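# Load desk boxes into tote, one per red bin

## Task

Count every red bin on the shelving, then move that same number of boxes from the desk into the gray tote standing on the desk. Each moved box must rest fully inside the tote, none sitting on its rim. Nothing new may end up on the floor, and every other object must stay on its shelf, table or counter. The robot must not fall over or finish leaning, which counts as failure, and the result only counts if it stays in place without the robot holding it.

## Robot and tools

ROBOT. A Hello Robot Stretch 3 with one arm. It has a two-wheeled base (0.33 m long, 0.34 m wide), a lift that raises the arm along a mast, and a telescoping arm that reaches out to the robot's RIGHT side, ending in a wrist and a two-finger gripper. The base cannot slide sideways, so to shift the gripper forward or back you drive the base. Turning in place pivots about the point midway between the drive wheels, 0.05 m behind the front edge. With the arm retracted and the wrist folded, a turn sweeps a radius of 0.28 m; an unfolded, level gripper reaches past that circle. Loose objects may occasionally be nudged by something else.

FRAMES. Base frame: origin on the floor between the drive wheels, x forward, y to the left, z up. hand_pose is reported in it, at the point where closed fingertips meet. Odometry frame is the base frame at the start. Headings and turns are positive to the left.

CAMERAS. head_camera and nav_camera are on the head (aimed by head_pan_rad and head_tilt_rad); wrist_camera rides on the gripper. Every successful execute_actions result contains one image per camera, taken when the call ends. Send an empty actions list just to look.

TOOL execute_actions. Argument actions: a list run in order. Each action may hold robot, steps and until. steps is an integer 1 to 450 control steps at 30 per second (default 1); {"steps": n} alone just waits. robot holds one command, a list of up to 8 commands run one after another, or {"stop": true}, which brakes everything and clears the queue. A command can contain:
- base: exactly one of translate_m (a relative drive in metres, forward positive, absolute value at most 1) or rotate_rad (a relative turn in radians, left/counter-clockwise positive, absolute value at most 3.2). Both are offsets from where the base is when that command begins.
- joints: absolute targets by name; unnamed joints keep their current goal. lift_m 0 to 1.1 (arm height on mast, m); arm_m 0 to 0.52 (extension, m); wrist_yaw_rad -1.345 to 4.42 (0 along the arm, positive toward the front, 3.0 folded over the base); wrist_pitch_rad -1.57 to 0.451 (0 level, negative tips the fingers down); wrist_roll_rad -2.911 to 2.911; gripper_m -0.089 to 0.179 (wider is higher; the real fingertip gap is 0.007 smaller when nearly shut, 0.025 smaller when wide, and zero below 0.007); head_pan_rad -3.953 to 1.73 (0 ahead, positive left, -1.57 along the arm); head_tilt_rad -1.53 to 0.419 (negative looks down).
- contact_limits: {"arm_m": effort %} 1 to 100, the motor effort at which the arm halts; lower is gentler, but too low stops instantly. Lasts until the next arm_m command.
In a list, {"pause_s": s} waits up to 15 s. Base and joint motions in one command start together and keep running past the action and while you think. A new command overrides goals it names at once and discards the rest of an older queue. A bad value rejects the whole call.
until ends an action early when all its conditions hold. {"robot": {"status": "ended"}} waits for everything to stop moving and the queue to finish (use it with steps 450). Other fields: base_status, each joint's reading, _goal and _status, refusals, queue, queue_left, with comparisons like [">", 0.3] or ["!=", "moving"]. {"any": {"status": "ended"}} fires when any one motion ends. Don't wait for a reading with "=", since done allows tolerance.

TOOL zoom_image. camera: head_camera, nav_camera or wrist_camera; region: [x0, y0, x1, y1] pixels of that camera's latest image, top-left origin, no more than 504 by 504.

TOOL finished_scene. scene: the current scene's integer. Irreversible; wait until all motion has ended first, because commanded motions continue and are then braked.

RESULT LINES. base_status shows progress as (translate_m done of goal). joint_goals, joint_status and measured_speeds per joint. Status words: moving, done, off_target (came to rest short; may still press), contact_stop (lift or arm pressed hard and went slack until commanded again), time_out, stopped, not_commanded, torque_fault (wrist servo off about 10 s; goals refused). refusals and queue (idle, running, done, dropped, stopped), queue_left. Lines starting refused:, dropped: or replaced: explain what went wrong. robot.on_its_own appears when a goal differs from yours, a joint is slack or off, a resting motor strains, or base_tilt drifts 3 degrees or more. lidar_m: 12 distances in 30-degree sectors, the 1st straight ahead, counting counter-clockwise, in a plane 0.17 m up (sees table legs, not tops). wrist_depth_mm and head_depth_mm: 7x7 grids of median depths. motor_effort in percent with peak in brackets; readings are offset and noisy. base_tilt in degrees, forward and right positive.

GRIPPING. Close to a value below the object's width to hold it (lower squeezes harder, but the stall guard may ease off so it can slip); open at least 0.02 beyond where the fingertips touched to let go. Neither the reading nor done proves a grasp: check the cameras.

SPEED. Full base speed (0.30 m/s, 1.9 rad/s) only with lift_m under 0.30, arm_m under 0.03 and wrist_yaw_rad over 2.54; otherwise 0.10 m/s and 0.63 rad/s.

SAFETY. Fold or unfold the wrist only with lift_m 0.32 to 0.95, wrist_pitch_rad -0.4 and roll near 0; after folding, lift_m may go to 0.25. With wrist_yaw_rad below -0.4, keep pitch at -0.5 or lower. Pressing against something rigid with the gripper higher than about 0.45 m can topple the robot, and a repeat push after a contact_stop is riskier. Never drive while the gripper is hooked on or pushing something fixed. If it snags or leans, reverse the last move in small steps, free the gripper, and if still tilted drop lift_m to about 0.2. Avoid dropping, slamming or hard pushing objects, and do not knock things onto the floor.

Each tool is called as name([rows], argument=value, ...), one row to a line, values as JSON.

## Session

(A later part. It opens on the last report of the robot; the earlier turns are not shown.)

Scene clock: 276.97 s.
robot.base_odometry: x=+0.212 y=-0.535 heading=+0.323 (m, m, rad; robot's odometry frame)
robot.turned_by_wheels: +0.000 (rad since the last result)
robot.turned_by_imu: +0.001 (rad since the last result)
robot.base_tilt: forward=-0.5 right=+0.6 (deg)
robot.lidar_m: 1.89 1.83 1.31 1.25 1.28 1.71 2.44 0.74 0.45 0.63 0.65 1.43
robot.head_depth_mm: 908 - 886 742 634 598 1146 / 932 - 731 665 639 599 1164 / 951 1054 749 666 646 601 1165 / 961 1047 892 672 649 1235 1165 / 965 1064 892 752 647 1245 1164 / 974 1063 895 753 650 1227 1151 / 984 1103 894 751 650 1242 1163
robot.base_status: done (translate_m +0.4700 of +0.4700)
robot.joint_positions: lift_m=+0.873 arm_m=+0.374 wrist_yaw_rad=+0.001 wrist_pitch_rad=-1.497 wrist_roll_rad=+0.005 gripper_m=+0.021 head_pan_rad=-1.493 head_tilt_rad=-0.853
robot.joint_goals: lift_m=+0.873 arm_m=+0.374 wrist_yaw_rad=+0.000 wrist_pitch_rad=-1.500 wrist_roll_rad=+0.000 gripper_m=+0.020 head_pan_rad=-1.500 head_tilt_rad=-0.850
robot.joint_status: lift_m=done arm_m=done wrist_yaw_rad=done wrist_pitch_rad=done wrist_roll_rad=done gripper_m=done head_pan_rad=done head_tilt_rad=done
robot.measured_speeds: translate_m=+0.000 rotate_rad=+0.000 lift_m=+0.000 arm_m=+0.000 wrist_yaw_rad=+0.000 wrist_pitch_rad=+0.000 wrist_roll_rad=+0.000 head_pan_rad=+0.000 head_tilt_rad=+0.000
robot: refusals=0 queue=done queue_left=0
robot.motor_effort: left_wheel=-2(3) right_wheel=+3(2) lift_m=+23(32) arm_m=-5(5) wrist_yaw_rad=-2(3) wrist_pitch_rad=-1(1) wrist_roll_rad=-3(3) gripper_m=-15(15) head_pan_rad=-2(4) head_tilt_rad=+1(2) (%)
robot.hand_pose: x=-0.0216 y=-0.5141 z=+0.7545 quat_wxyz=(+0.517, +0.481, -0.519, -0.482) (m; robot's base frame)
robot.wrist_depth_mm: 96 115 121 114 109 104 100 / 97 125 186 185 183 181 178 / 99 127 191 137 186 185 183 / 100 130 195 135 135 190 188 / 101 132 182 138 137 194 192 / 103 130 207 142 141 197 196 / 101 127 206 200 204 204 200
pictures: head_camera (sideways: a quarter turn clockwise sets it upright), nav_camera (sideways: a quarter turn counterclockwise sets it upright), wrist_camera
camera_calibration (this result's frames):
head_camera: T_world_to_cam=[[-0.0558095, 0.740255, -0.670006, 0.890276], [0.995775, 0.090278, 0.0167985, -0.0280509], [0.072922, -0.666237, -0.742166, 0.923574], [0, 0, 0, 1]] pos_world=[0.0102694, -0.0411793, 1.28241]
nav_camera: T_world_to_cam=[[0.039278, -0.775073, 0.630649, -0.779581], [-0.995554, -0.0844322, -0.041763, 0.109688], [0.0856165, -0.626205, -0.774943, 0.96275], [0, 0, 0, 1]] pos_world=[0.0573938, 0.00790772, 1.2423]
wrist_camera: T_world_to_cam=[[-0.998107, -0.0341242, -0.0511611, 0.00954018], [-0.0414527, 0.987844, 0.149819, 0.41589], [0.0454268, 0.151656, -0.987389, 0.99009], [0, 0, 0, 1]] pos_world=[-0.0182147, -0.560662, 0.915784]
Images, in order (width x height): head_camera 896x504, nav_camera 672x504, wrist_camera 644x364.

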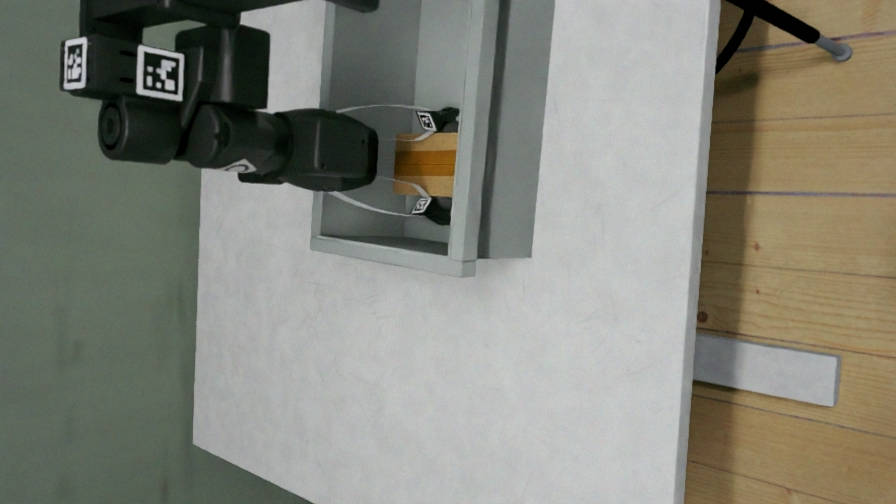

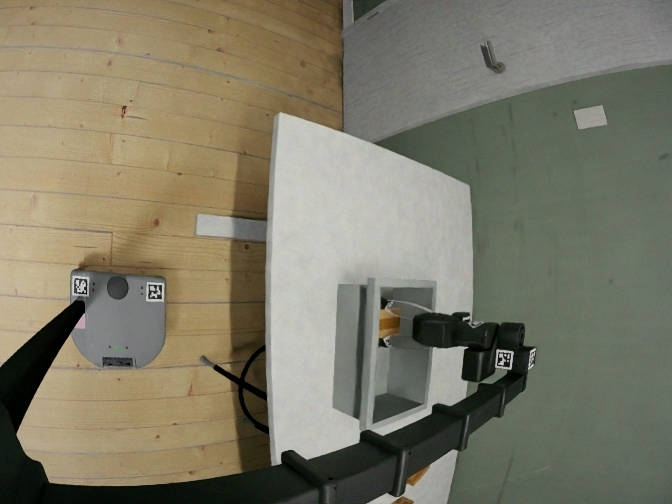

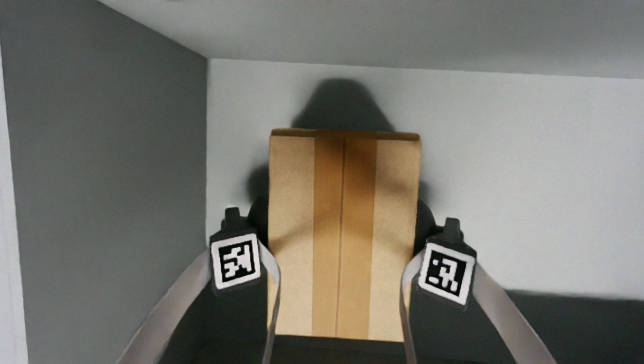

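execute_actions([
  {"robot":[{"joints":{"lift_m":0.870}},{"joints":{"gripper_m":0.092}},{"joints":{"lift_m":0.995}}],"steps":200,"until":{"robot":{"lift_m":[">",0.94]}}},
  {"robot":{"base":{"translate_m":-0.69},"joints":{"lift_m":0.995}},"steps":90},
  {"robot":[{"joints":{"arm_m":0.315,"wrist_yaw_rad":-0.97,"lift_m":0.95,"gripper_m":0.12,"head_pan_rad":-1.6}}],"steps":450,"until":{"robot":{"status":"ended"}}},
])

Scene clock: 310.13 s.
robot.base_odometry: x=-0.443 y=-0.754 heading=+0.323 (m, m, rad; robot's odometry frame)
robot.turned_by_wheels: +0.000 (rad since the last result)
robot.turned_by_imu: +0.000 (rad since the last result)
robot.base_tilt: forward=-0.4 right=+0.5 (deg)
robot.lidar_m: 2.57 1.81 1.28 1.22 1.26 1.84 1.75 1.61 0.70 1.08 0.54 0.55
robot.head_depth_mm: - 1062 842 696 645 1240 1143 / 1028 1061 878 750 647 1247 1165 / - - 878 739 647 1260 1160 / 981 - - 749 649 1259 1163 / 977 1062 889 750 647 1257 1163 / 980 1062 844 752 648 1244 1171 / 974 1060 892 753 650 1237 1165
robot.base_status: done (translate_m -0.6900 of -0.6900)
robot.joint_positions: lift_m=+0.950 arm_m=+0.315 wrist_yaw_rad=-0.967 wrist_pitch_rad=-1.497 wrist_roll_rad=+0.004 gripper_m=+0.120 head_pan_rad=-1.593 head_tilt_rad=-0.853
robot.joint_goals: lift_m=+0.950 arm_m=+0.315 wrist_yaw_rad=-0.970 wrist_pitch_rad=-1.500 wrist_roll_rad=+0.000 gripper_m=+0.120 head_pan_rad=-1.600 head_tilt_rad=-0.850
robot.joint_status: lift_m=done arm_m=done wrist_yaw_rad=done wrist_pitch_rad=done wrist_roll_rad=done gripper_m=done head_pan_rad=done head_tilt_rad=done
robot.measured_speeds: translate_m=+0.000 rotate_rad=+0.000 lift_m=+0.000 arm_m=+0.000 wrist_yaw_rad=+0.000 wrist_pitch_rad=+0.000 wrist_roll_rad=+0.000 head_pan_rad=+0.000 head_tilt_rad=+0.000
robot: refusals=0 queue=done queue_left=0
robot.motor_effort: left_wheel=-1(8) right_wheel=+2(4) lift_m=+23(32) arm_m=-4(5) wrist_yaw_rad=-3(3) wrist_pitch_rad=+0(1) wrist_roll_rad=-3(3) gripper_m=+0(79) head_pan_rad=-3(19) head_tilt_rad=+1(1) (%)
robot.hand_pose: x=-0.0173 y=-0.4571 z=+0.8316 quat_wxyz=(+0.233, +0.184, -0.683, -0.668) (m; robot's base frame)
robot.wrist_depth_mm: 225 261 258 255 253 251 249 / 252 269 264 261 258 256 253 / 279 276 272 221 264 262 259 / 286 282 281 224 270 268 266 / 293 290 283 231 275 272 956 / 299 297 294 288 284 - - / 308 305 300 295 292 - -
pictures: head_camera (sideways: a quarter turn clockwise sets it upright), nav_camera (sideways: a quarter turn counterclockwise sets it upright), wrist_camera
camera_calibration (this result's frames):
head_camera: T_world_to_cam=[[0.0181035, 0.742131, -0.670011, 0.889832], [0.999816, -0.00922349, 0.0167984, -0.0280755], [0.00628679, -0.670192, -0.742161, 0.923975], [0, 0, 0, 1]] pos_world=[0.00615242, -0.0413899, 1.28241]
nav_camera: T_world_to_cam=[[-0.0380165, -0.775132, 0.630655, -0.779116], [-0.999015, 0.0150182, -0.0417629, 0.109709], [0.0229005, -0.631621, -0.774939, 0.963127], [0, 0, 0, 1]] pos_world=[0.057926, 0.0027657, 1.2423]
wrist_camera: T_world_to_cam=[[-0.593814, 0.802976, -0.0511278, 0.409399], [0.790367, 0.594029, 0.149829, 0.182588], [0.15068, 0.0485608, -0.987389, 1.01199], [0, 0, 0, 1]] pos_world=[-0.0536926, -0.486343, 0.992805]
Images, in order (width x height): head_camera 896x504, nav_camera 672x504, wrist_camera 644x364.

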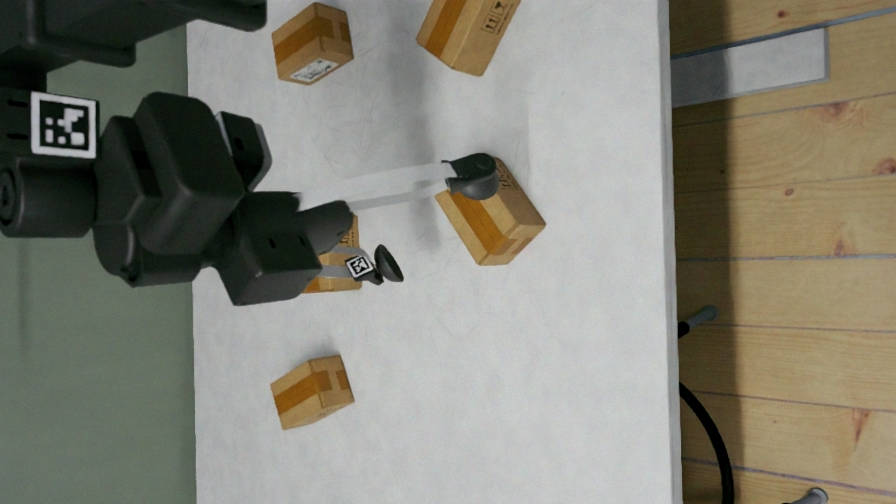

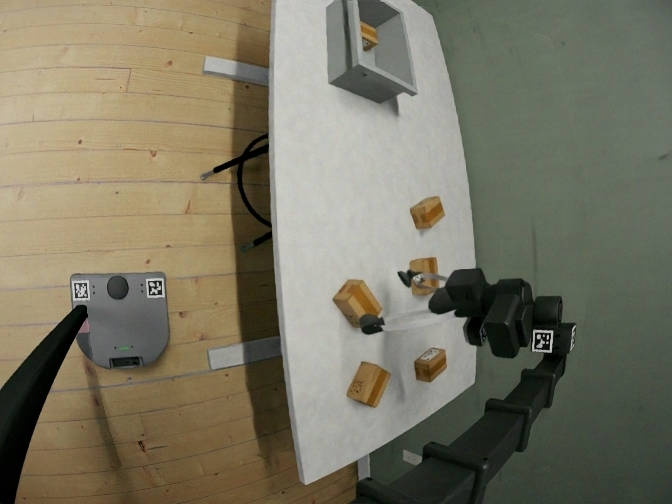

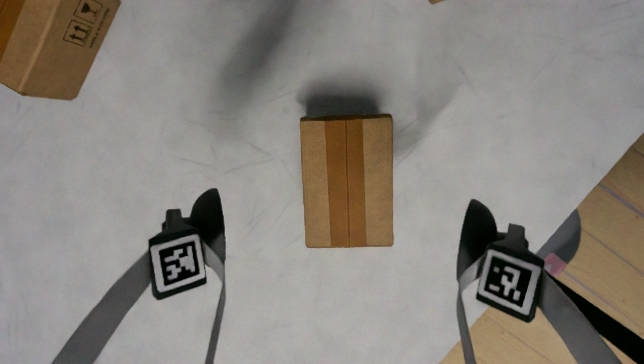

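execute_actions([
  {"robot":[{"base":{"translate_m":-0.011},"joints":{"lift_m":0.865,"arm_m":0.32,"gripper_m":0.105}},{"joints":{"gripper_m":0.02}}],"steps":450,"until":{"robot":{"status":"ended"}}},
])

Scene clock: 318.47 s.
robot.base_odometry: x=-0.453 y=-0.757 heading=+0.323 (m, m, rad; robot's odometry frame)
robot.turned_by_wheels: +0.000 (rad since the last result)
robot.turned_by_imu: +0.001 (rad since the last result)
robot.base_tilt: forward=-0.3 right=+0.5 (deg)
robot.lidar_m: 2.58 1.81 1.28 1.22 1.25 1.83 1.75 1.61 0.70 1.09 0.55 0.56
robot.head_depth_mm: 991 1089 - 686 645 1259 1152 / 987 - 860 746 645 1241 1165 / 986 - - 748 646 1253 1167 / 980 1058 - 677 647 1259 1163 / 977 1067 892 749 646 1258 1169 / 975 1059 844 753 648 1263 1164 / 975 1066 893 753 649 1242 1166
robot.base_status: done (translate_m -0.0110 of -0.0110)
robot.joint_positions: lift_m=+0.865 arm_m=+0.320 wrist_yaw_rad=-0.967 wrist_pitch_rad=-1.497 wrist_roll_rad=+0.004 gripper_m=+0.021 head_pan_rad=-1.593 head_tilt_rad=-0.853
robot.joint_goals: lift_m=+0.865 arm_m=+0.320 wrist_yaw_rad=-0.970 wrist_pitch_rad=-1.500 wrist_roll_rad=+0.000 gripper_m=+0.020 head_pan_rad=-1.600 head_tilt_rad=-0.850
robot.joint_status: lift_m=done arm_m=done wrist_yaw_rad=done wrist_pitch_rad=done wrist_roll_rad=done gripper_m=done head_pan_rad=done head_tilt_rad=done
robot.measured_speeds: translate_m=+0.000 rotate_rad=+0.000 lift_m=+0.000 arm_m=+0.000 wrist_yaw_rad=+0.000 wrist_pitch_rad=+0.000 wrist_roll_rad=+0.000 head_pan_rad=+0.000 head_tilt_rad=+0.000
robot: refusals=0 queue=done queue_left=0
robot.motor_effort: left_wheel=-1(6) right_wheel=+2(6) lift_m=+23(23) arm_m=+4(5) wrist_yaw_rad=-2(3) wrist_pitch_rad=+0(1) wrist_roll_rad=-3(3) gripper_m=-15(90) head_pan_rad=-4(5) head_tilt_rad=+1(1) (%)
robot.hand_pose: x=-0.0172 y=-0.4615 z=+0.7465 quat_wxyz=(+0.233, +0.184, -0.683, -0.668) (m; robot's base frame)
robot.wrist_depth_mm: 183 181 178 177 175 172 170 / 188 186 183 181 178 177 174 / 192 190 186 183 181 180 178 / 196 195 192 135 135 184 182 / 202 200 196 138 138 188 187 / 207 205 203 142 142 193 190 / 212 211 207 146 200 199 196
pictures: head_camera (sideways: a quarter turn clockwise sets it upright), nav_camera (sideways: a quarter turn counterclockwise sets it upright), wrist_camera
camera_calibration (this result's frames):
head_camera: T_world_to_cam=[[0.0181683, 0.742129, -0.670011, 0.889831], [0.999816, -0.00931086, 0.0167984, -0.0280755], [0.00622822, -0.670192, -0.742161, 0.923975], [0, 0, 0, 1]] pos_world=[0.0061488, -0.0413899, 1.28241]
nav_camera: T_world_to_cam=[[-0.0380842, -0.775129, 0.630654, -0.779116], [-0.999013, 0.0151055, -0.0417629, 0.109709], [0.0228453, -0.631623, -0.774939, 0.963128], [0, 0, 0, 1]] pos_world=[0.0579262, 0.00276117, 1.2423]
wrist_camera: T_world_to_cam=[[-0.593719, 0.803047, -0.0511287, 0.408609], [0.790433, 0.593934, 0.149856, 0.197861], [0.150708, 0.0485583, -0.987385, 0.928257], [0, 0, 0, 1]] pos_world=[-0.0536935, -0.490723, 0.907788]
Images, in order (width x height): head_camera 896x504, nav_camera 672x504, wrist_camera 644x364.

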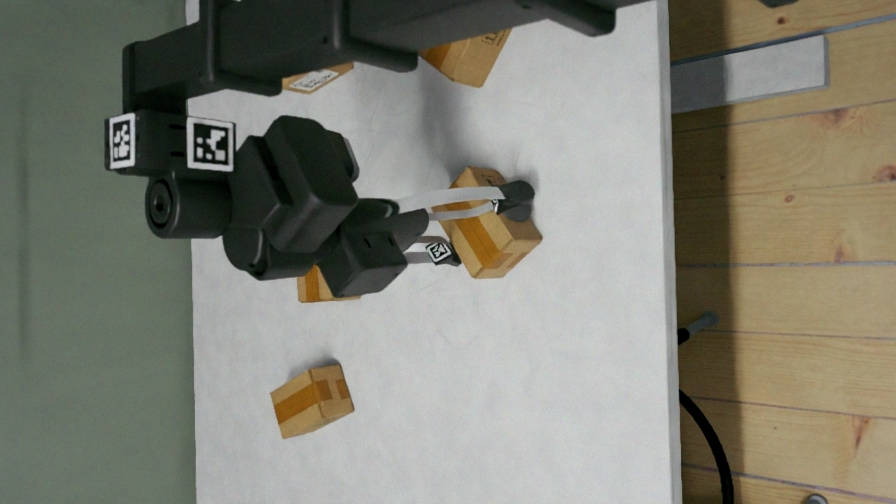

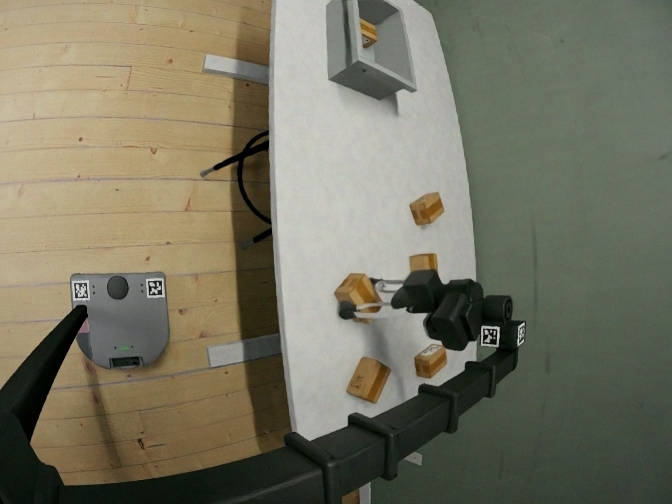

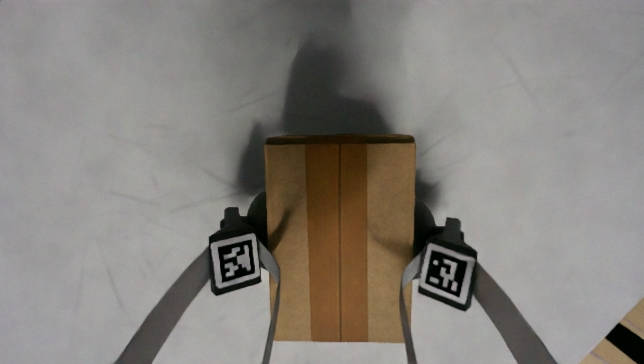

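execute_actions([
  {"robot":{"joints":{"lift_m":1.0}},"steps":100,"until":{"robot":{"lift_m":[">",0.88]}}},
  {"robot":{"base":{"translate_m":0.594},"joints":{"lift_m":1.0,"arm_m":0.374,"wrist_yaw_rad":0.0}},"steps":450,"until":{"robot":{"status":"ended"}}},
])

Scene clock: 328.03 s.
robot.base_odometry: x=+0.110 y=-0.569 heading=+0.323 (m, m, rad; robot's odometry frame)
robot.turned_by_wheels: +0.000 (rad since the last result)
robot.turned_by_imu: +0.004 (rad since the last result)
robot.base_tilt: forward=-0.4 right=+0.6 (deg)
robot.lidar_m: 1.99 1.83 1.30 1.24 1.28 1.70 2.34 1.07 0.40 0.62 0.70 1.43
robot.head_depth_mm: 974 1051 886 747 647 1033 1162 / 1000 1052 893 699 646 987 1140 / - 1026 729 635 649 1250 1159 / 960 1033 753 746 648 1231 1159 / 957 1053 751 679 648 1236 1163 / 957 1049 756 640 648 1243 1161 / 961 1054 888 735 649 603 1154
robot.base_status: done (translate_m +0.5940 of +0.5940)
robot.joint_positions: lift_m=+1.000 arm_m=+0.374 wrist_yaw_rad=-0.003 wrist_pitch_rad=-1.497 wrist_roll_rad=+0.004 gripper_m=+0.021 head_pan_rad=-1.593 head_tilt_rad=-0.853
robot.joint_goals: lift_m=+1.000 arm_m=+0.374 wrist_yaw_rad=+0.000 wrist_pitch_rad=-1.500 wrist_roll_rad=+0.000 gripper_m=+0.020 head_pan_rad=-1.600 head_tilt_rad=-0.850
robot.joint_status: lift_m=done arm_m=done wrist_yaw_rad=done wrist_pitch_rad=done wrist_roll_rad=done gripper_m=done head_pan_rad=done head_tilt_rad=done
robot.measured_speeds: translate_m=+0.000 rotate_rad=+0.000 lift_m=+0.000 arm_m=+0.000 wrist_yaw_rad=+0.000 wrist_pitch_rad=+0.000 wrist_roll_rad=+0.000 head_pan_rad=+0.000 head_tilt_rad=+0.000
robot: refusals=0 queue=done queue_left=0
robot.motor_effort: left_wheel=-1(4) right_wheel=+3(8) lift_m=+32(35) arm_m=+5(6) wrist_yaw_rad=+2(0) wrist_pitch_rad=+0(1) wrist_roll_rad=-3(3) gripper_m=-15(16) head_pan_rad=-3(4) head_tilt_rad=+1(1) (%)
robot.hand_pose: x=-0.0216 y=-0.5134 z=+0.8812 quat_wxyz=(+0.516, +0.480, -0.519, -0.483) (m; robot's base frame)
robot.wrist_depth_mm: 311 307 302 301 298 293 292 / 211 270 263 237 213 195 299 / 223 293 307 312 294 230 305 / 226 296 276 136 135 225 311 / 234 316 280 139 138 320 319 / 236 275 255 142 141 329 327 / 298 231 226 146 219 333 337
pictures: head_camera (sideways: a quarter turn clockwise sets it upright), nav_camera (sideways: a quarter turn counterclockwise sets it upright), wrist_camera
camera_calibration (this result's frames):
head_camera: T_world_to_cam=[[0.0182011, 0.74212, -0.67002, 0.889843], [0.999815, -0.0093551, 0.0167983, -0.0280752], [0.00619821, -0.670202, -0.742153, 0.923964], [0, 0, 0, 1]] pos_world=[0.00614696, -0.0413902, 1.28241]
nav_camera: T_world_to_cam=[[-0.0381185, -0.775119, 0.630665, -0.779129], [-0.999013, 0.0151493, -0.0417628, 0.109709], [0.022817, -0.631634, -0.774931, 0.963117], [0, 0, 0, 1]] pos_world=[0.0579263, 0.00275809, 1.2423]
wrist_camera: T_world_to_cam=[[-0.99823, -0.030375, -0.0511281, 0.0179562], [-0.0377387, 0.987987, 0.149856, 0.396414], [0.045962, 0.15152, -0.987385, 1.11498], [0, 0, 0, 1]] pos_world=[-0.0183621, -0.560049, 1.04243]
Images, in order (width x height): head_camera 896x504, nav_camera 672x504, wrist_camera 644x364.

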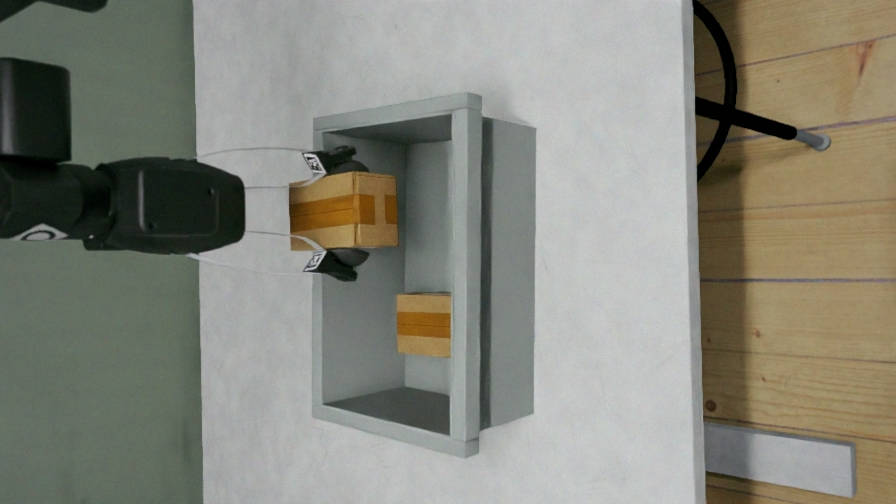

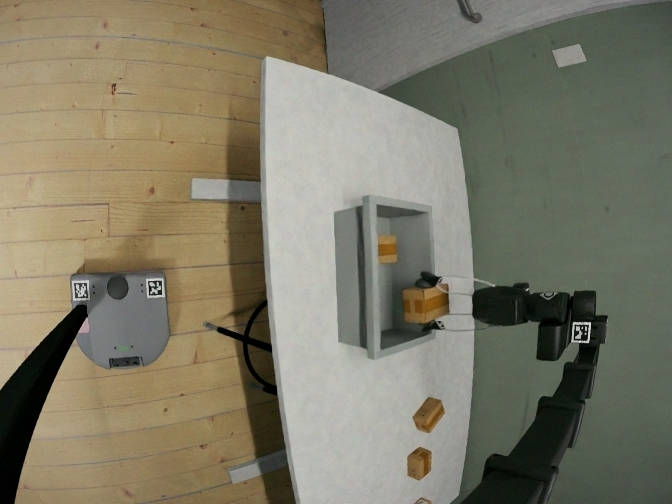

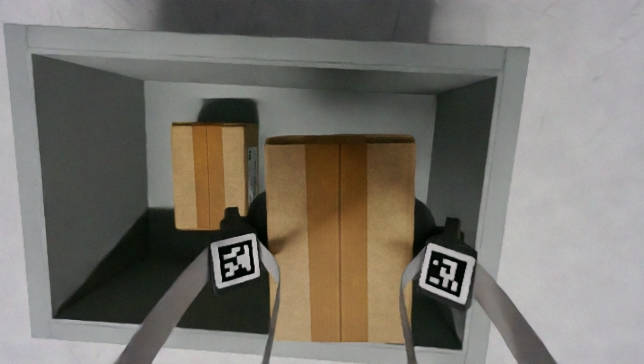

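execute_actions([
  {"robot":[{"joints":{"lift_m":0.870}},{"joints":{"gripper_m":0.092}},{"joints":{"lift_m":1.0}}],"steps":300,"until":{"robot":{"lift_m":[">",0.982],"queue_left":["=",0]}}},
  {"robot":{"base":{"translate_m":-0.422},"joints":{"lift_m":1.0}},"steps":45},
  {"robot":[{"joints":{"arm_m":0.51,"wrist_yaw_rad":0.42,"wrist_pitch_rad":-1.09,"lift_m":0.93,"gripper_m":0.12,"head_pan_rad":-1.45,"head_tilt_rad":-0.8}}],"steps":450,"until":{"robot":{"status":"ended"}}},
])

Scene clock: 362.00 s.
robot.base_odometry: x=-0.290 y=-0.703 heading=+0.323 (m, m, rad; robot's odometry frame)
robot.turned_by_wheels: +0.000 (rad since the last result)
robot.turned_by_imu: -0.002 (rad since the last result)
robot.base_tilt: forward=-0.3 right=+0.5 (deg)
robot.lidar_m: 2.41 1.82 1.28 1.22 1.26 2.01 1.92 1.61 0.78 0.52 0.44 0.98
robot.head_depth_mm: - 1057 953 785 669 593 1176 / - - 954 787 668 606 1180 / 942 1082 875 789 669 604 1180 / 961 1087 809 788 669 618 1185 / 972 1083 843 746 669 619 1180 / 985 1097 872 769 672 621 1164 / 997 1110 828 793 672 1265 1180
robot.base_status: done (translate_m -0.4220 of -0.4220)
robot.joint_positions: lift_m=+0.953 arm_m=+0.510 wrist_yaw_rad=+0.428 wrist_pitch_rad=-1.069 wrist_roll_rad=+0.011 gripper_m=+0.120 head_pan_rad=-1.457 head_tilt_rad=-0.803
robot.joint_goals: lift_m=+0.953 arm_m=+0.510 wrist_yaw_rad=+0.420 wrist_pitch_rad=-1.090 wrist_roll_rad=+0.000 gripper_m=+0.120 head_pan_rad=-1.450 head_tilt_rad=-0.800
robot.joint_status: lift_m=contact_stop arm_m=done wrist_yaw_rad=done wrist_pitch_rad=done wrist_roll_rad=done gripper_m=done head_pan_rad=done head_tilt_rad=done
robot.measured_speeds: translate_m=+0.000 rotate_rad=+0.000 lift_m=+0.000 arm_m=+0.000 wrist_yaw_rad=+0.000 wrist_pitch_rad=+0.000 wrist_roll_rad=+0.000 head_pan_rad=+0.000 head_tilt_rad=+0.000
robot: refusals=0 queue=dropped queue_left=0
robot.on_its_own: lift_m is slack since a contact_stop, until your next command for it (your +0.930 is given up)
robot.motor_effort: left_wheel=+6(10) right_wheel=-10(21) lift_m=+27(33) arm_m=+5(8) wrist_yaw_rad=-8(8) wrist_pitch_rad=-6(6) wrist_roll_rad=-8(9) gripper_m=-6(79) head_pan_rad=+4(21) head_tilt_rad=+1(11) (%)
robot.hand_pose: x=+0.0208 y=-0.7477 z=+0.8557 quat_wxyz=(+0.668, +0.480, -0.522, -0.226) (m; robot's base frame)
robot.wrist_depth_mm: 308 365 361 358 352 348 349 / 292 350 343 337 337 332 328 / 282 313 329 328 321 317 315 / 294 260 316 312 309 305 302 / 255 255 298 248 297 295 291 / 247 183 288 241 284 - 280 / 284 270 280 274 275 272 269
pictures: head_camera (sideways: a quarter turn clockwise sets it upright), nav_camera (sideways: a quarter turn counterclockwise sets it upright), wrist_camera
camera_calibration (this result's frames):
head_camera: T_world_to_cam=[[-0.0787934, 0.703502, -0.706312, 0.937728], [0.991736, 0.127274, 0.0161335, -0.0271616], [0.101245, -0.699204, -0.707717, 0.8786], [0, 0, 0, 1]] pos_world=[0.0118699, -0.0419157, 1.28457]
nav_camera: T_world_to_cam=[[0.063759, -0.740814, 0.668678, -0.829282], [-0.991585, -0.122672, -0.0413575, 0.109139], [0.112666, -0.660414, -0.742401, 0.920268], [0, 0, 0, 1]] pos_world=[0.0574114, 0.00680349, 1.24224]
wrist_camera: T_world_to_cam=[[-0.889557, -0.455399, -0.0360487, -0.281094], [-0.429378, 0.860446, -0.27435, 0.909059], [0.155957, -0.228571, -0.960954, 0.814232], [0, 0, 0, 1]] pos_world=[0.0132957, -0.724095, 1.02171]
Images, in order (width x height): head_camera 896x504, nav_camera 672x504, wrist_camera 644x364.

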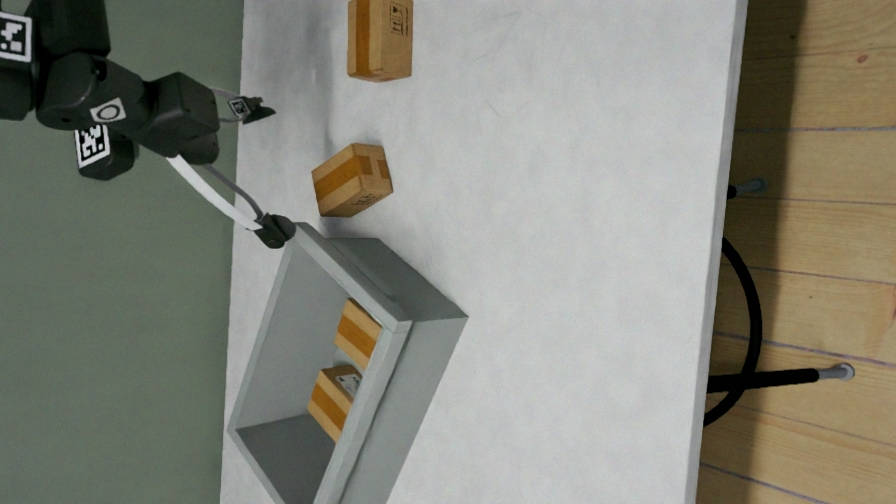

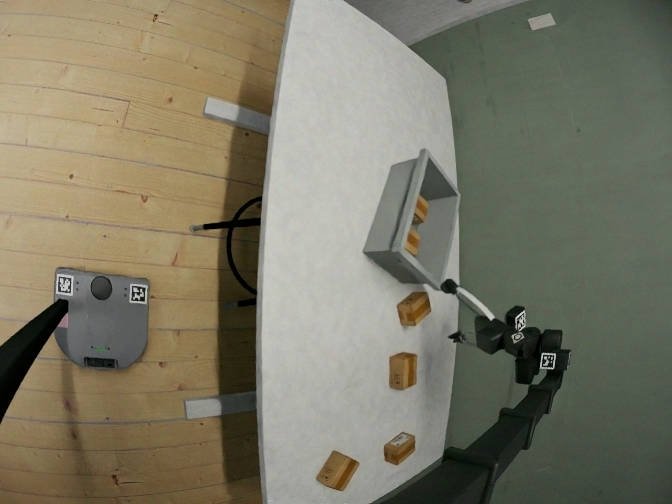

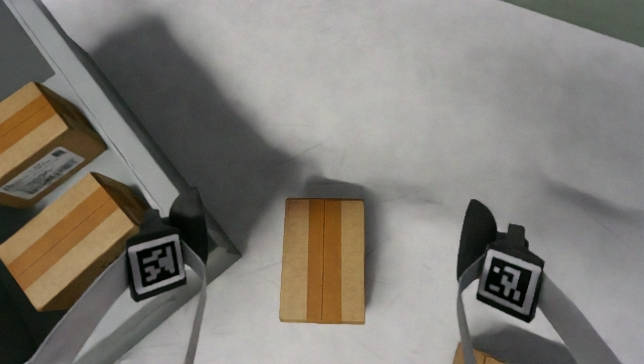

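execute_actions([
  {"robot":{"joints":{"lift_m":1.02}},"steps":200,"until":{"robot":{"status":"ended"}}},
])

Scene clock: 366.47 s.
robot.base_odometry: x=-0.290 y=-0.703 heading=+0.323 (m, m, rad; robot's odometry frame)
robot.turned_by_wheels: +0.000 (rad since the last result)
robot.turned_by_imu: +0.000 (rad since the last result)
robot.base_tilt: forward=-0.3 right=+0.6 (deg)
robot.lidar_m: 2.41 1.82 1.29 1.23 1.26 2.01 1.92 1.60 0.78 0.52 0.44 0.98
robot.head_depth_mm: 950 1056 951 787 667 594 1176 / - 1084 954 784 670 606 1176 / 958 1083 877 786 670 605 1178 / 963 1090 828 788 671 617 1178 / 977 1083 843 746 672 618 1187 / 979 1091 868 770 672 619 1165 / 995 1113 829 792 672 1264 1185
robot.base_status: done (translate_m -0.4220 of -0.4220)
robot.joint_positions: lift_m=+1.020 arm_m=+0.510 wrist_yaw_rad=+0.423 wrist_pitch_rad=-1.094 wrist_roll_rad=+0.007 gripper_m=+0.120 head_pan_rad=-1.457 head_tilt_rad=-0.803
robot.joint_goals: lift_m=+1.020 arm_m=+0.510 wrist_yaw_rad=+0.420 wrist_pitch_rad=-1.090 wrist_roll_rad=+0.000 gripper_m=+0.120 head_pan_rad=-1.450 head_tilt_rad=-0.800
robot.joint_status: lift_m=done arm_m=done wrist_yaw_rad=done wrist_pitch_rad=done wrist_roll_rad=done gripper_m=done head_pan_rad=done head_tilt_rad=done
robot.measured_speeds: translate_m=+0.000 rotate_rad=+0.000 lift_m=+0.000 arm_m=+0.000 wrist_yaw_rad=+0.000 wrist_pitch_rad=+0.000 wrist_roll_rad=+0.000 head_pan_rad=+0.000 head_tilt_rad=+0.000
robot: refusals=0 queue=done queue_left=0
robot.motor_effort: left_wheel=+1(7) right_wheel=+0(10) lift_m=+31(31) arm_m=+4(5) wrist_yaw_rad=-4(8) wrist_pitch_rad=+1(6) wrist_roll_rad=-5(8) gripper_m=+0(7) head_pan_rad=+4(5) head_tilt_rad=+1(2) (%)
robot.hand_pose: x=+0.0179 y=-0.7425 z=+0.9199 quat_wxyz=(+0.666, +0.485, -0.515, -0.235) (m; robot's base frame)
robot.wrist_depth_mm: 309 431 428 425 417 410 376 / 354 409 408 402 401 400 395 / 346 351 394 390 384 381 381 / 336 365 376 377 371 368 365 / 361 316 360 314 358 357 352 / 330 306 351 306 346 - 342 / 285 339 337 336 334 329 327
pictures: head_camera (sideways: a quarter turn clockwise sets it upright), nav_camera (sideways: a quarter turn counterclockwise sets it upright), wrist_camera
camera_calibration (this result's frames):
head_camera: T_world_to_cam=[[-0.0787934, 0.703502, -0.706312, 0.937728], [0.991736, 0.127274, 0.0161335, -0.0271616], [0.101245, -0.699204, -0.707717, 0.8786], [0, 0, 0, 1]] pos_world=[0.0118699, -0.0419157, 1.28457]
nav_camera: T_world_to_cam=[[0.063759, -0.740814, 0.668678, -0.829282], [-0.991585, -0.122672, -0.0413575, 0.109139], [0.112666, -0.660414, -0.742401, 0.920268], [0, 0, 0, 1]] pos_world=[0.0574114, 0.00680348, 1.24224]
wrist_camera: T_world_to_cam=[[-0.890314, -0.453996, -0.0350439, -0.278854], [-0.431999, 0.866486, -0.250158, 0.903248], [0.143936, -0.20758, -0.967571, 0.899434], [0, 0, 0, 1]] pos_world=[0.0124737, -0.722546, 1.08645]
Images, in order (width x height): head_camera 896x504, nav_camera 672x504, wrist_camera 644x364.

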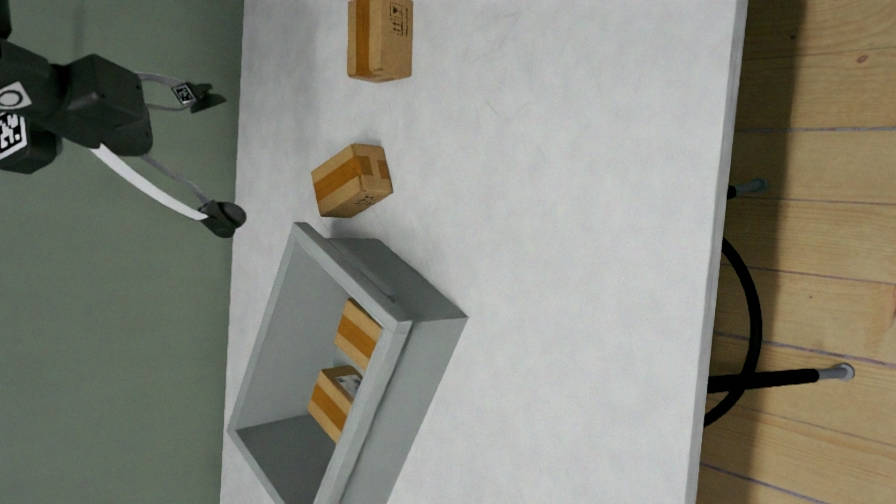

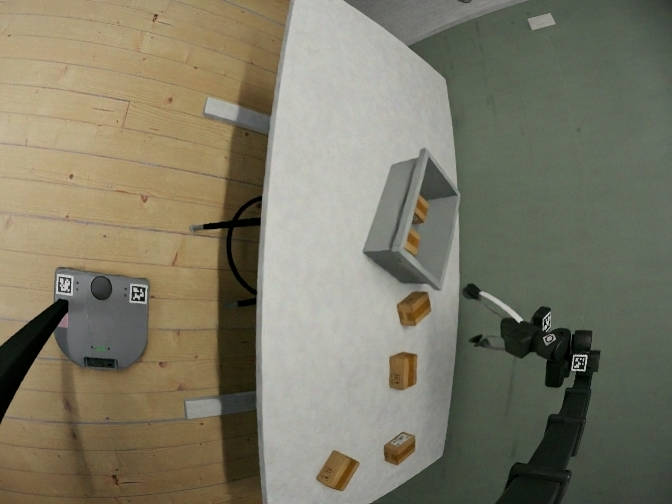

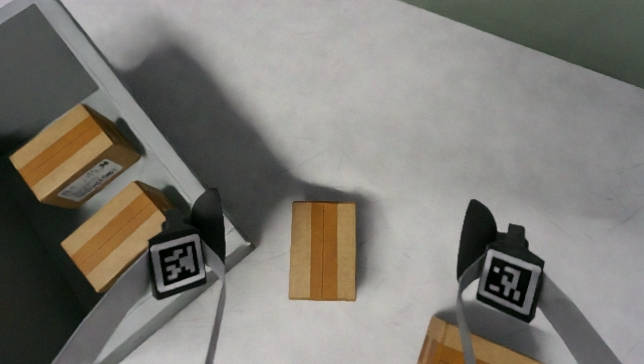

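execute_actions(actions=[])

Scene clock: 380.50 s.
robot.base_odometry: x=-0.290 y=-0.703 heading=+0.323 (m, m, rad; robot's odometry frame)
robot.turned_by_wheels: +0.000 (rad since the last result)
robot.turned_by_imu: +0.001 (rad since the last result)
robot.base_tilt: forward=-0.3 right=+0.5 (deg)
robot.lidar_m: 2.40 1.82 1.29 1.23 1.26 2.01 1.92 1.61 0.78 0.52 0.44 0.98
robot.head_depth_mm: 947 1060 952 784 669 595 1183 / - 1081 954 787 670 606 1179 / 958 1077 873 788 669 606 1177 / 964 1086 827 787 670 619 1182 / 975 1087 841 746 671 618 1182 / 985 1100 873 770 670 620 1166 / 997 1110 828 789 671 1265 1184
robot.base_status: done (translate_m -0.4220 of -0.4220)
robot.joint_positions: lift_m=+1.020 arm_m=+0.510 wrist_yaw_rad=+0.423 wrist_pitch_rad=-1.094 wrist_roll_rad=+0.007 gripper_m=+0.120 head_pan_rad=-1.457 head_tilt_rad=-0.803
robot.joint_goals: lift_m=+1.020 arm_m=+0.510 wrist_yaw_rad=+0.420 wrist_pitch_rad=-1.090 wrist_roll_rad=+0.000 gripper_m=+0.120 head_pan_rad=-1.450 head_tilt_rad=-0.800
robot.joint_status: lift_m=done arm_m=done wrist_yaw_rad=done wrist_pitch_rad=done wrist_roll_rad=done gripper_m=done head_pan_rad=done head_tilt_rad=done
robot.measured_speeds: translate_m=+0.000 rotate_rad=+0.000 lift_m=+0.000 arm_m=+0.000 wrist_yaw_rad=+0.000 wrist_pitch_rad=+0.000 wrist_roll_rad=+0.000 head_pan_rad=+0.000 head_tilt_rad=+0.000
robot: refusals=0 queue=done queue_left=0
robot.motor_effort: left_wheel=+1(1) right_wheel=+0(0) lift_m=+31(31) arm_m=+5(5) wrist_yaw_rad=-4(3) wrist_pitch_rad=+1(2) wrist_roll_rad=-4(5) gripper_m=+0(0) head_pan_rad=+5(6) head_tilt_rad=+2(2) (%)
robot.hand_pose: x=+0.0179 y=-0.7425 z=+0.9199 quat_wxyz=(+0.666, +0.485, -0.515, -0.235) (m; robot's base frame)
robot.wrist_depth_mm: 308 434 430 426 419 408 376 / 358 413 409 404 400 397 394 / 343 349 392 389 388 382 378 / 334 363 376 373 373 367 365 / 362 316 361 314 356 355 353 / 330 307 349 305 345 - 341 / 283 337 338 335 332 328 329
pictures: head_camera (sideways: a quarter turn clockwise sets it upright), nav_camera (sideways: a quarter turn counterclockwise sets it upright), wrist_camera
camera_calibration (this result's frames):
head_camera: T_world_to_cam=[[-0.0787934, 0.703502, -0.706312, 0.937728], [0.991736, 0.127274, 0.0161335, -0.0271616], [0.101245, -0.699204, -0.707717, 0.8786], [0, 0, 0, 1]] pos_world=[0.0118699, -0.0419157, 1.28457]
nav_camera: T_world_to_cam=[[0.063759, -0.740814, 0.668678, -0.829282], [-0.991585, -0.122672, -0.0413575, 0.109139], [0.112666, -0.660414, -0.742401, 0.920268], [0, 0, 0, 1]] pos_world=[0.0574114, 0.00680348, 1.24224]
wrist_camera: T_world_to_cam=[[-0.890314, -0.453996, -0.035044, -0.278854], [-0.431999, 0.866486, -0.250158, 0.903248], [0.143936, -0.20758, -0.967571, 0.899434], [0, 0, 0, 1]] pos_world=[0.0124736, -0.722546, 1.08645]
Images, in order (width x height): head_camera 896x504, nav_camera 672x504, wrist_camera 644x364.

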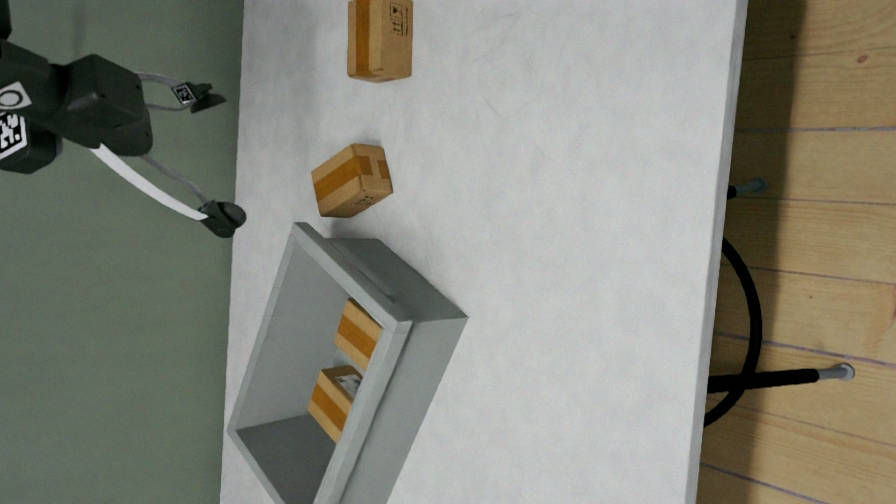

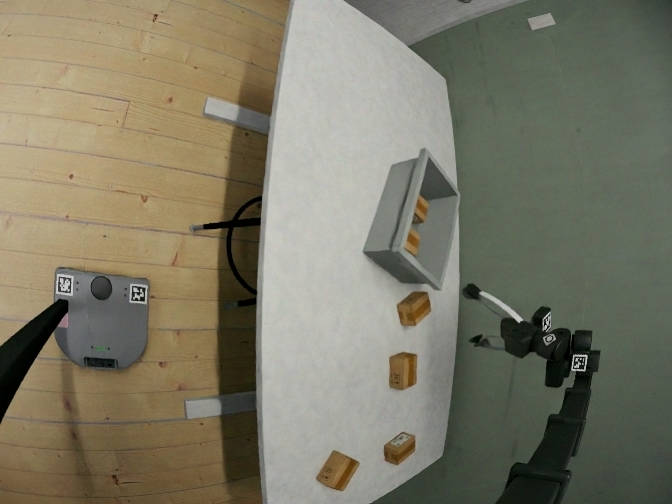

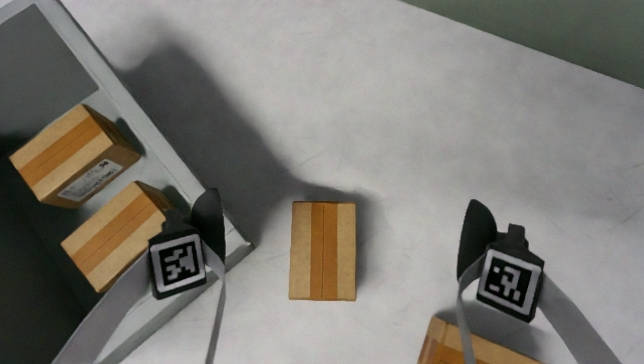

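execute_actions([
  {"robot":{"base":{"translate_m":-0.37},"joints":{"lift_m":0.96,"head_pan_rad":-1.6}},"steps":450,"until":{"robot":{"status":"ended"}}},
])

Scene clock: 473.03 s.
robot.base_odometry: x=-0.641 y=-0.820 heading=+0.323 (m, m, rad; robot's odometry frame)
robot.turned_by_wheels: +0.000 (rad since the last result)
robot.turned_by_imu: +0.001 (rad since the last result)
robot.base_tilt: forward=-0.3 right=+0.6 (deg)
robot.lidar_m: 2.77 1.80 1.27 1.21 1.24 1.63 1.54 1.59 1.15 0.65 0.64 0.72
robot.head_depth_mm: - 1149 1301 1427 669 1256 1172 / 1016 1100 950 785 669 1263 1178 / - 1111 954 787 670 1219 1147 / 951 1087 931 790 666 617 1178 / 975 1087 940 786 670 620 1184 / 970 1089 956 790 672 619 1183 / 967 1096 959 790 672 620 1183
robot.base_status: done (translate_m -0.3700 of -0.3700)
robot.joint_positions: lift_m=+0.960 arm_m=+0.510 wrist_yaw_rad=+0.423 wrist_pitch_rad=-1.094 wrist_roll_rad=+0.006 gripper_m=+0.120 head_pan_rad=-1.593 head_tilt_rad=-0.803
robot.joint_goals: lift_m=+0.960 arm_m=+0.510 wrist_yaw_rad=+0.420 wrist_pitch_rad=-1.090 wrist_roll_rad=+0.000 gripper_m=+0.120 head_pan_rad=-1.600 head_tilt_rad=-0.800
robot.joint_status: lift_m=done arm_m=done wrist_yaw_rad=done wrist_pitch_rad=done wrist_roll_rad=done gripper_m=done head_pan_rad=done head_tilt_rad=done
robot.measured_speeds: translate_m=+0.000 rotate_rad=+0.000 lift_m=+0.000 arm_m=+0.000 wrist_yaw_rad=+0.000 wrist_pitch_rad=+0.000 wrist_roll_rad=+0.000 head_pan_rad=+0.000 head_tilt_rad=+0.000
robot: refusals=0 queue=done queue_left=0
robot.motor_effort: left_wheel=+0(3) right_wheel=+1(5) lift_m=+23(32) arm_m=+5(5) wrist_yaw_rad=-2(3) wrist_pitch_rad=+1(1) wrist_roll_rad=-5(5) gripper_m=+0(0) head_pan_rad=-3(21) head_tilt_rad=+1(1) (%)
robot.hand_pose: x=+0.0179 y=-0.7425 z=+0.8602 quat_wxyz=(+0.666, +0.486, -0.515, -0.235) (m; robot's base frame)
robot.wrist_depth_mm: 364 360 358 353 350 345 342 / 350 349 344 336 333 334 329 / 308 332 329 327 323 322 317 / 273 279 319 314 310 308 304 / 311 308 307 300 253 299 294 / 300 296 293 290 245 - 287 / 289 285 283 280 275 277 593
pictures: head_camera (sideways: a quarter turn clockwise sets it upright), nav_camera (sideways: a quarter turn counterclockwise sets it upright), wrist_camera
camera_calibration (this result's frames):
head_camera: T_world_to_cam=[[0.0173388, 0.707688, -0.706312, 0.937141], [0.999835, -0.00839449, 0.0161335, -0.027211], [0.00548835, -0.706475, -0.707717, 0.879184], [0, 0, 0, 1]] pos_world=[0.00613227, -0.042311, 1.28457]
nav_camera: T_world_to_cam=[[-0.0372942, -0.742616, 0.668678, -0.828665], [-0.999061, 0.0129332, -0.0413575, 0.109185], [0.0220646, -0.669592, -0.742401, 0.920821], [0, 0, 0, 1]] pos_world=[0.05786, -0.000217875, 1.24224]
wrist_camera: T_world_to_cam=[[-0.890338, -0.453951, -0.0350196, -0.280942], [-0.432012, 0.866581, -0.249806, 0.887998], [0.143747, -0.207283, -0.967662, 0.841989], [0, 0, 0, 1]] pos_world=[0.0124596, -0.722526, 1.02675]
Images, in order (width x height): head_camera 896x504, nav_camera 672x504, wrist_camera 644x364.

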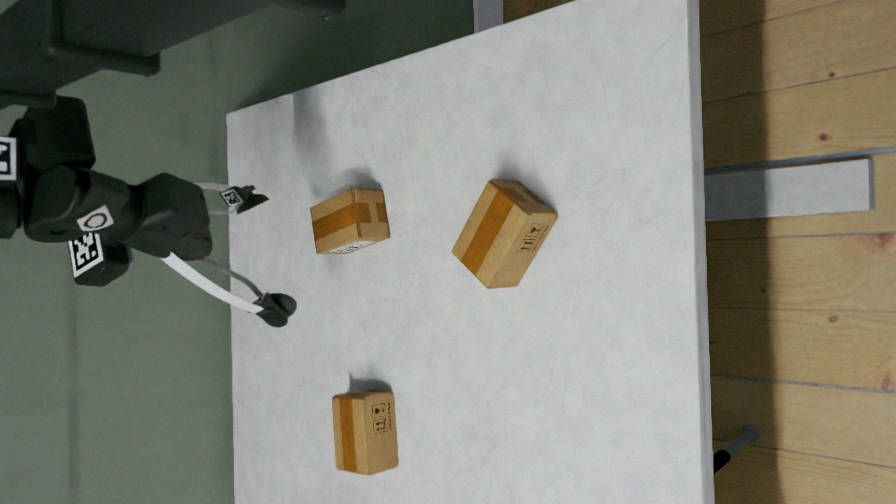

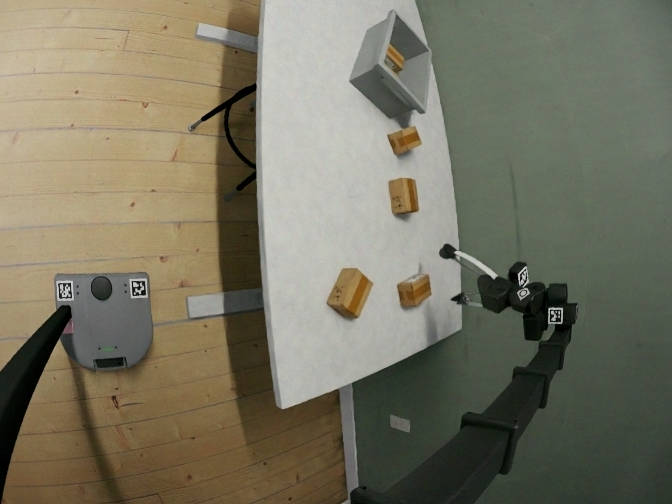

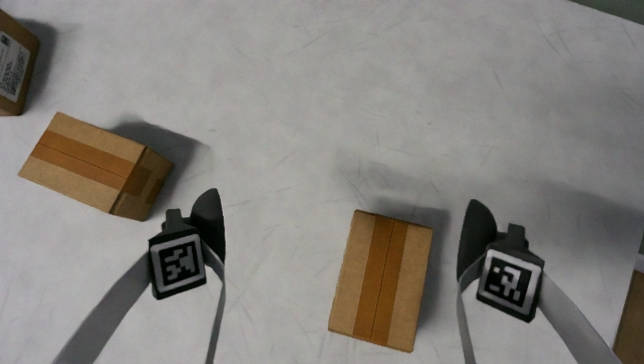

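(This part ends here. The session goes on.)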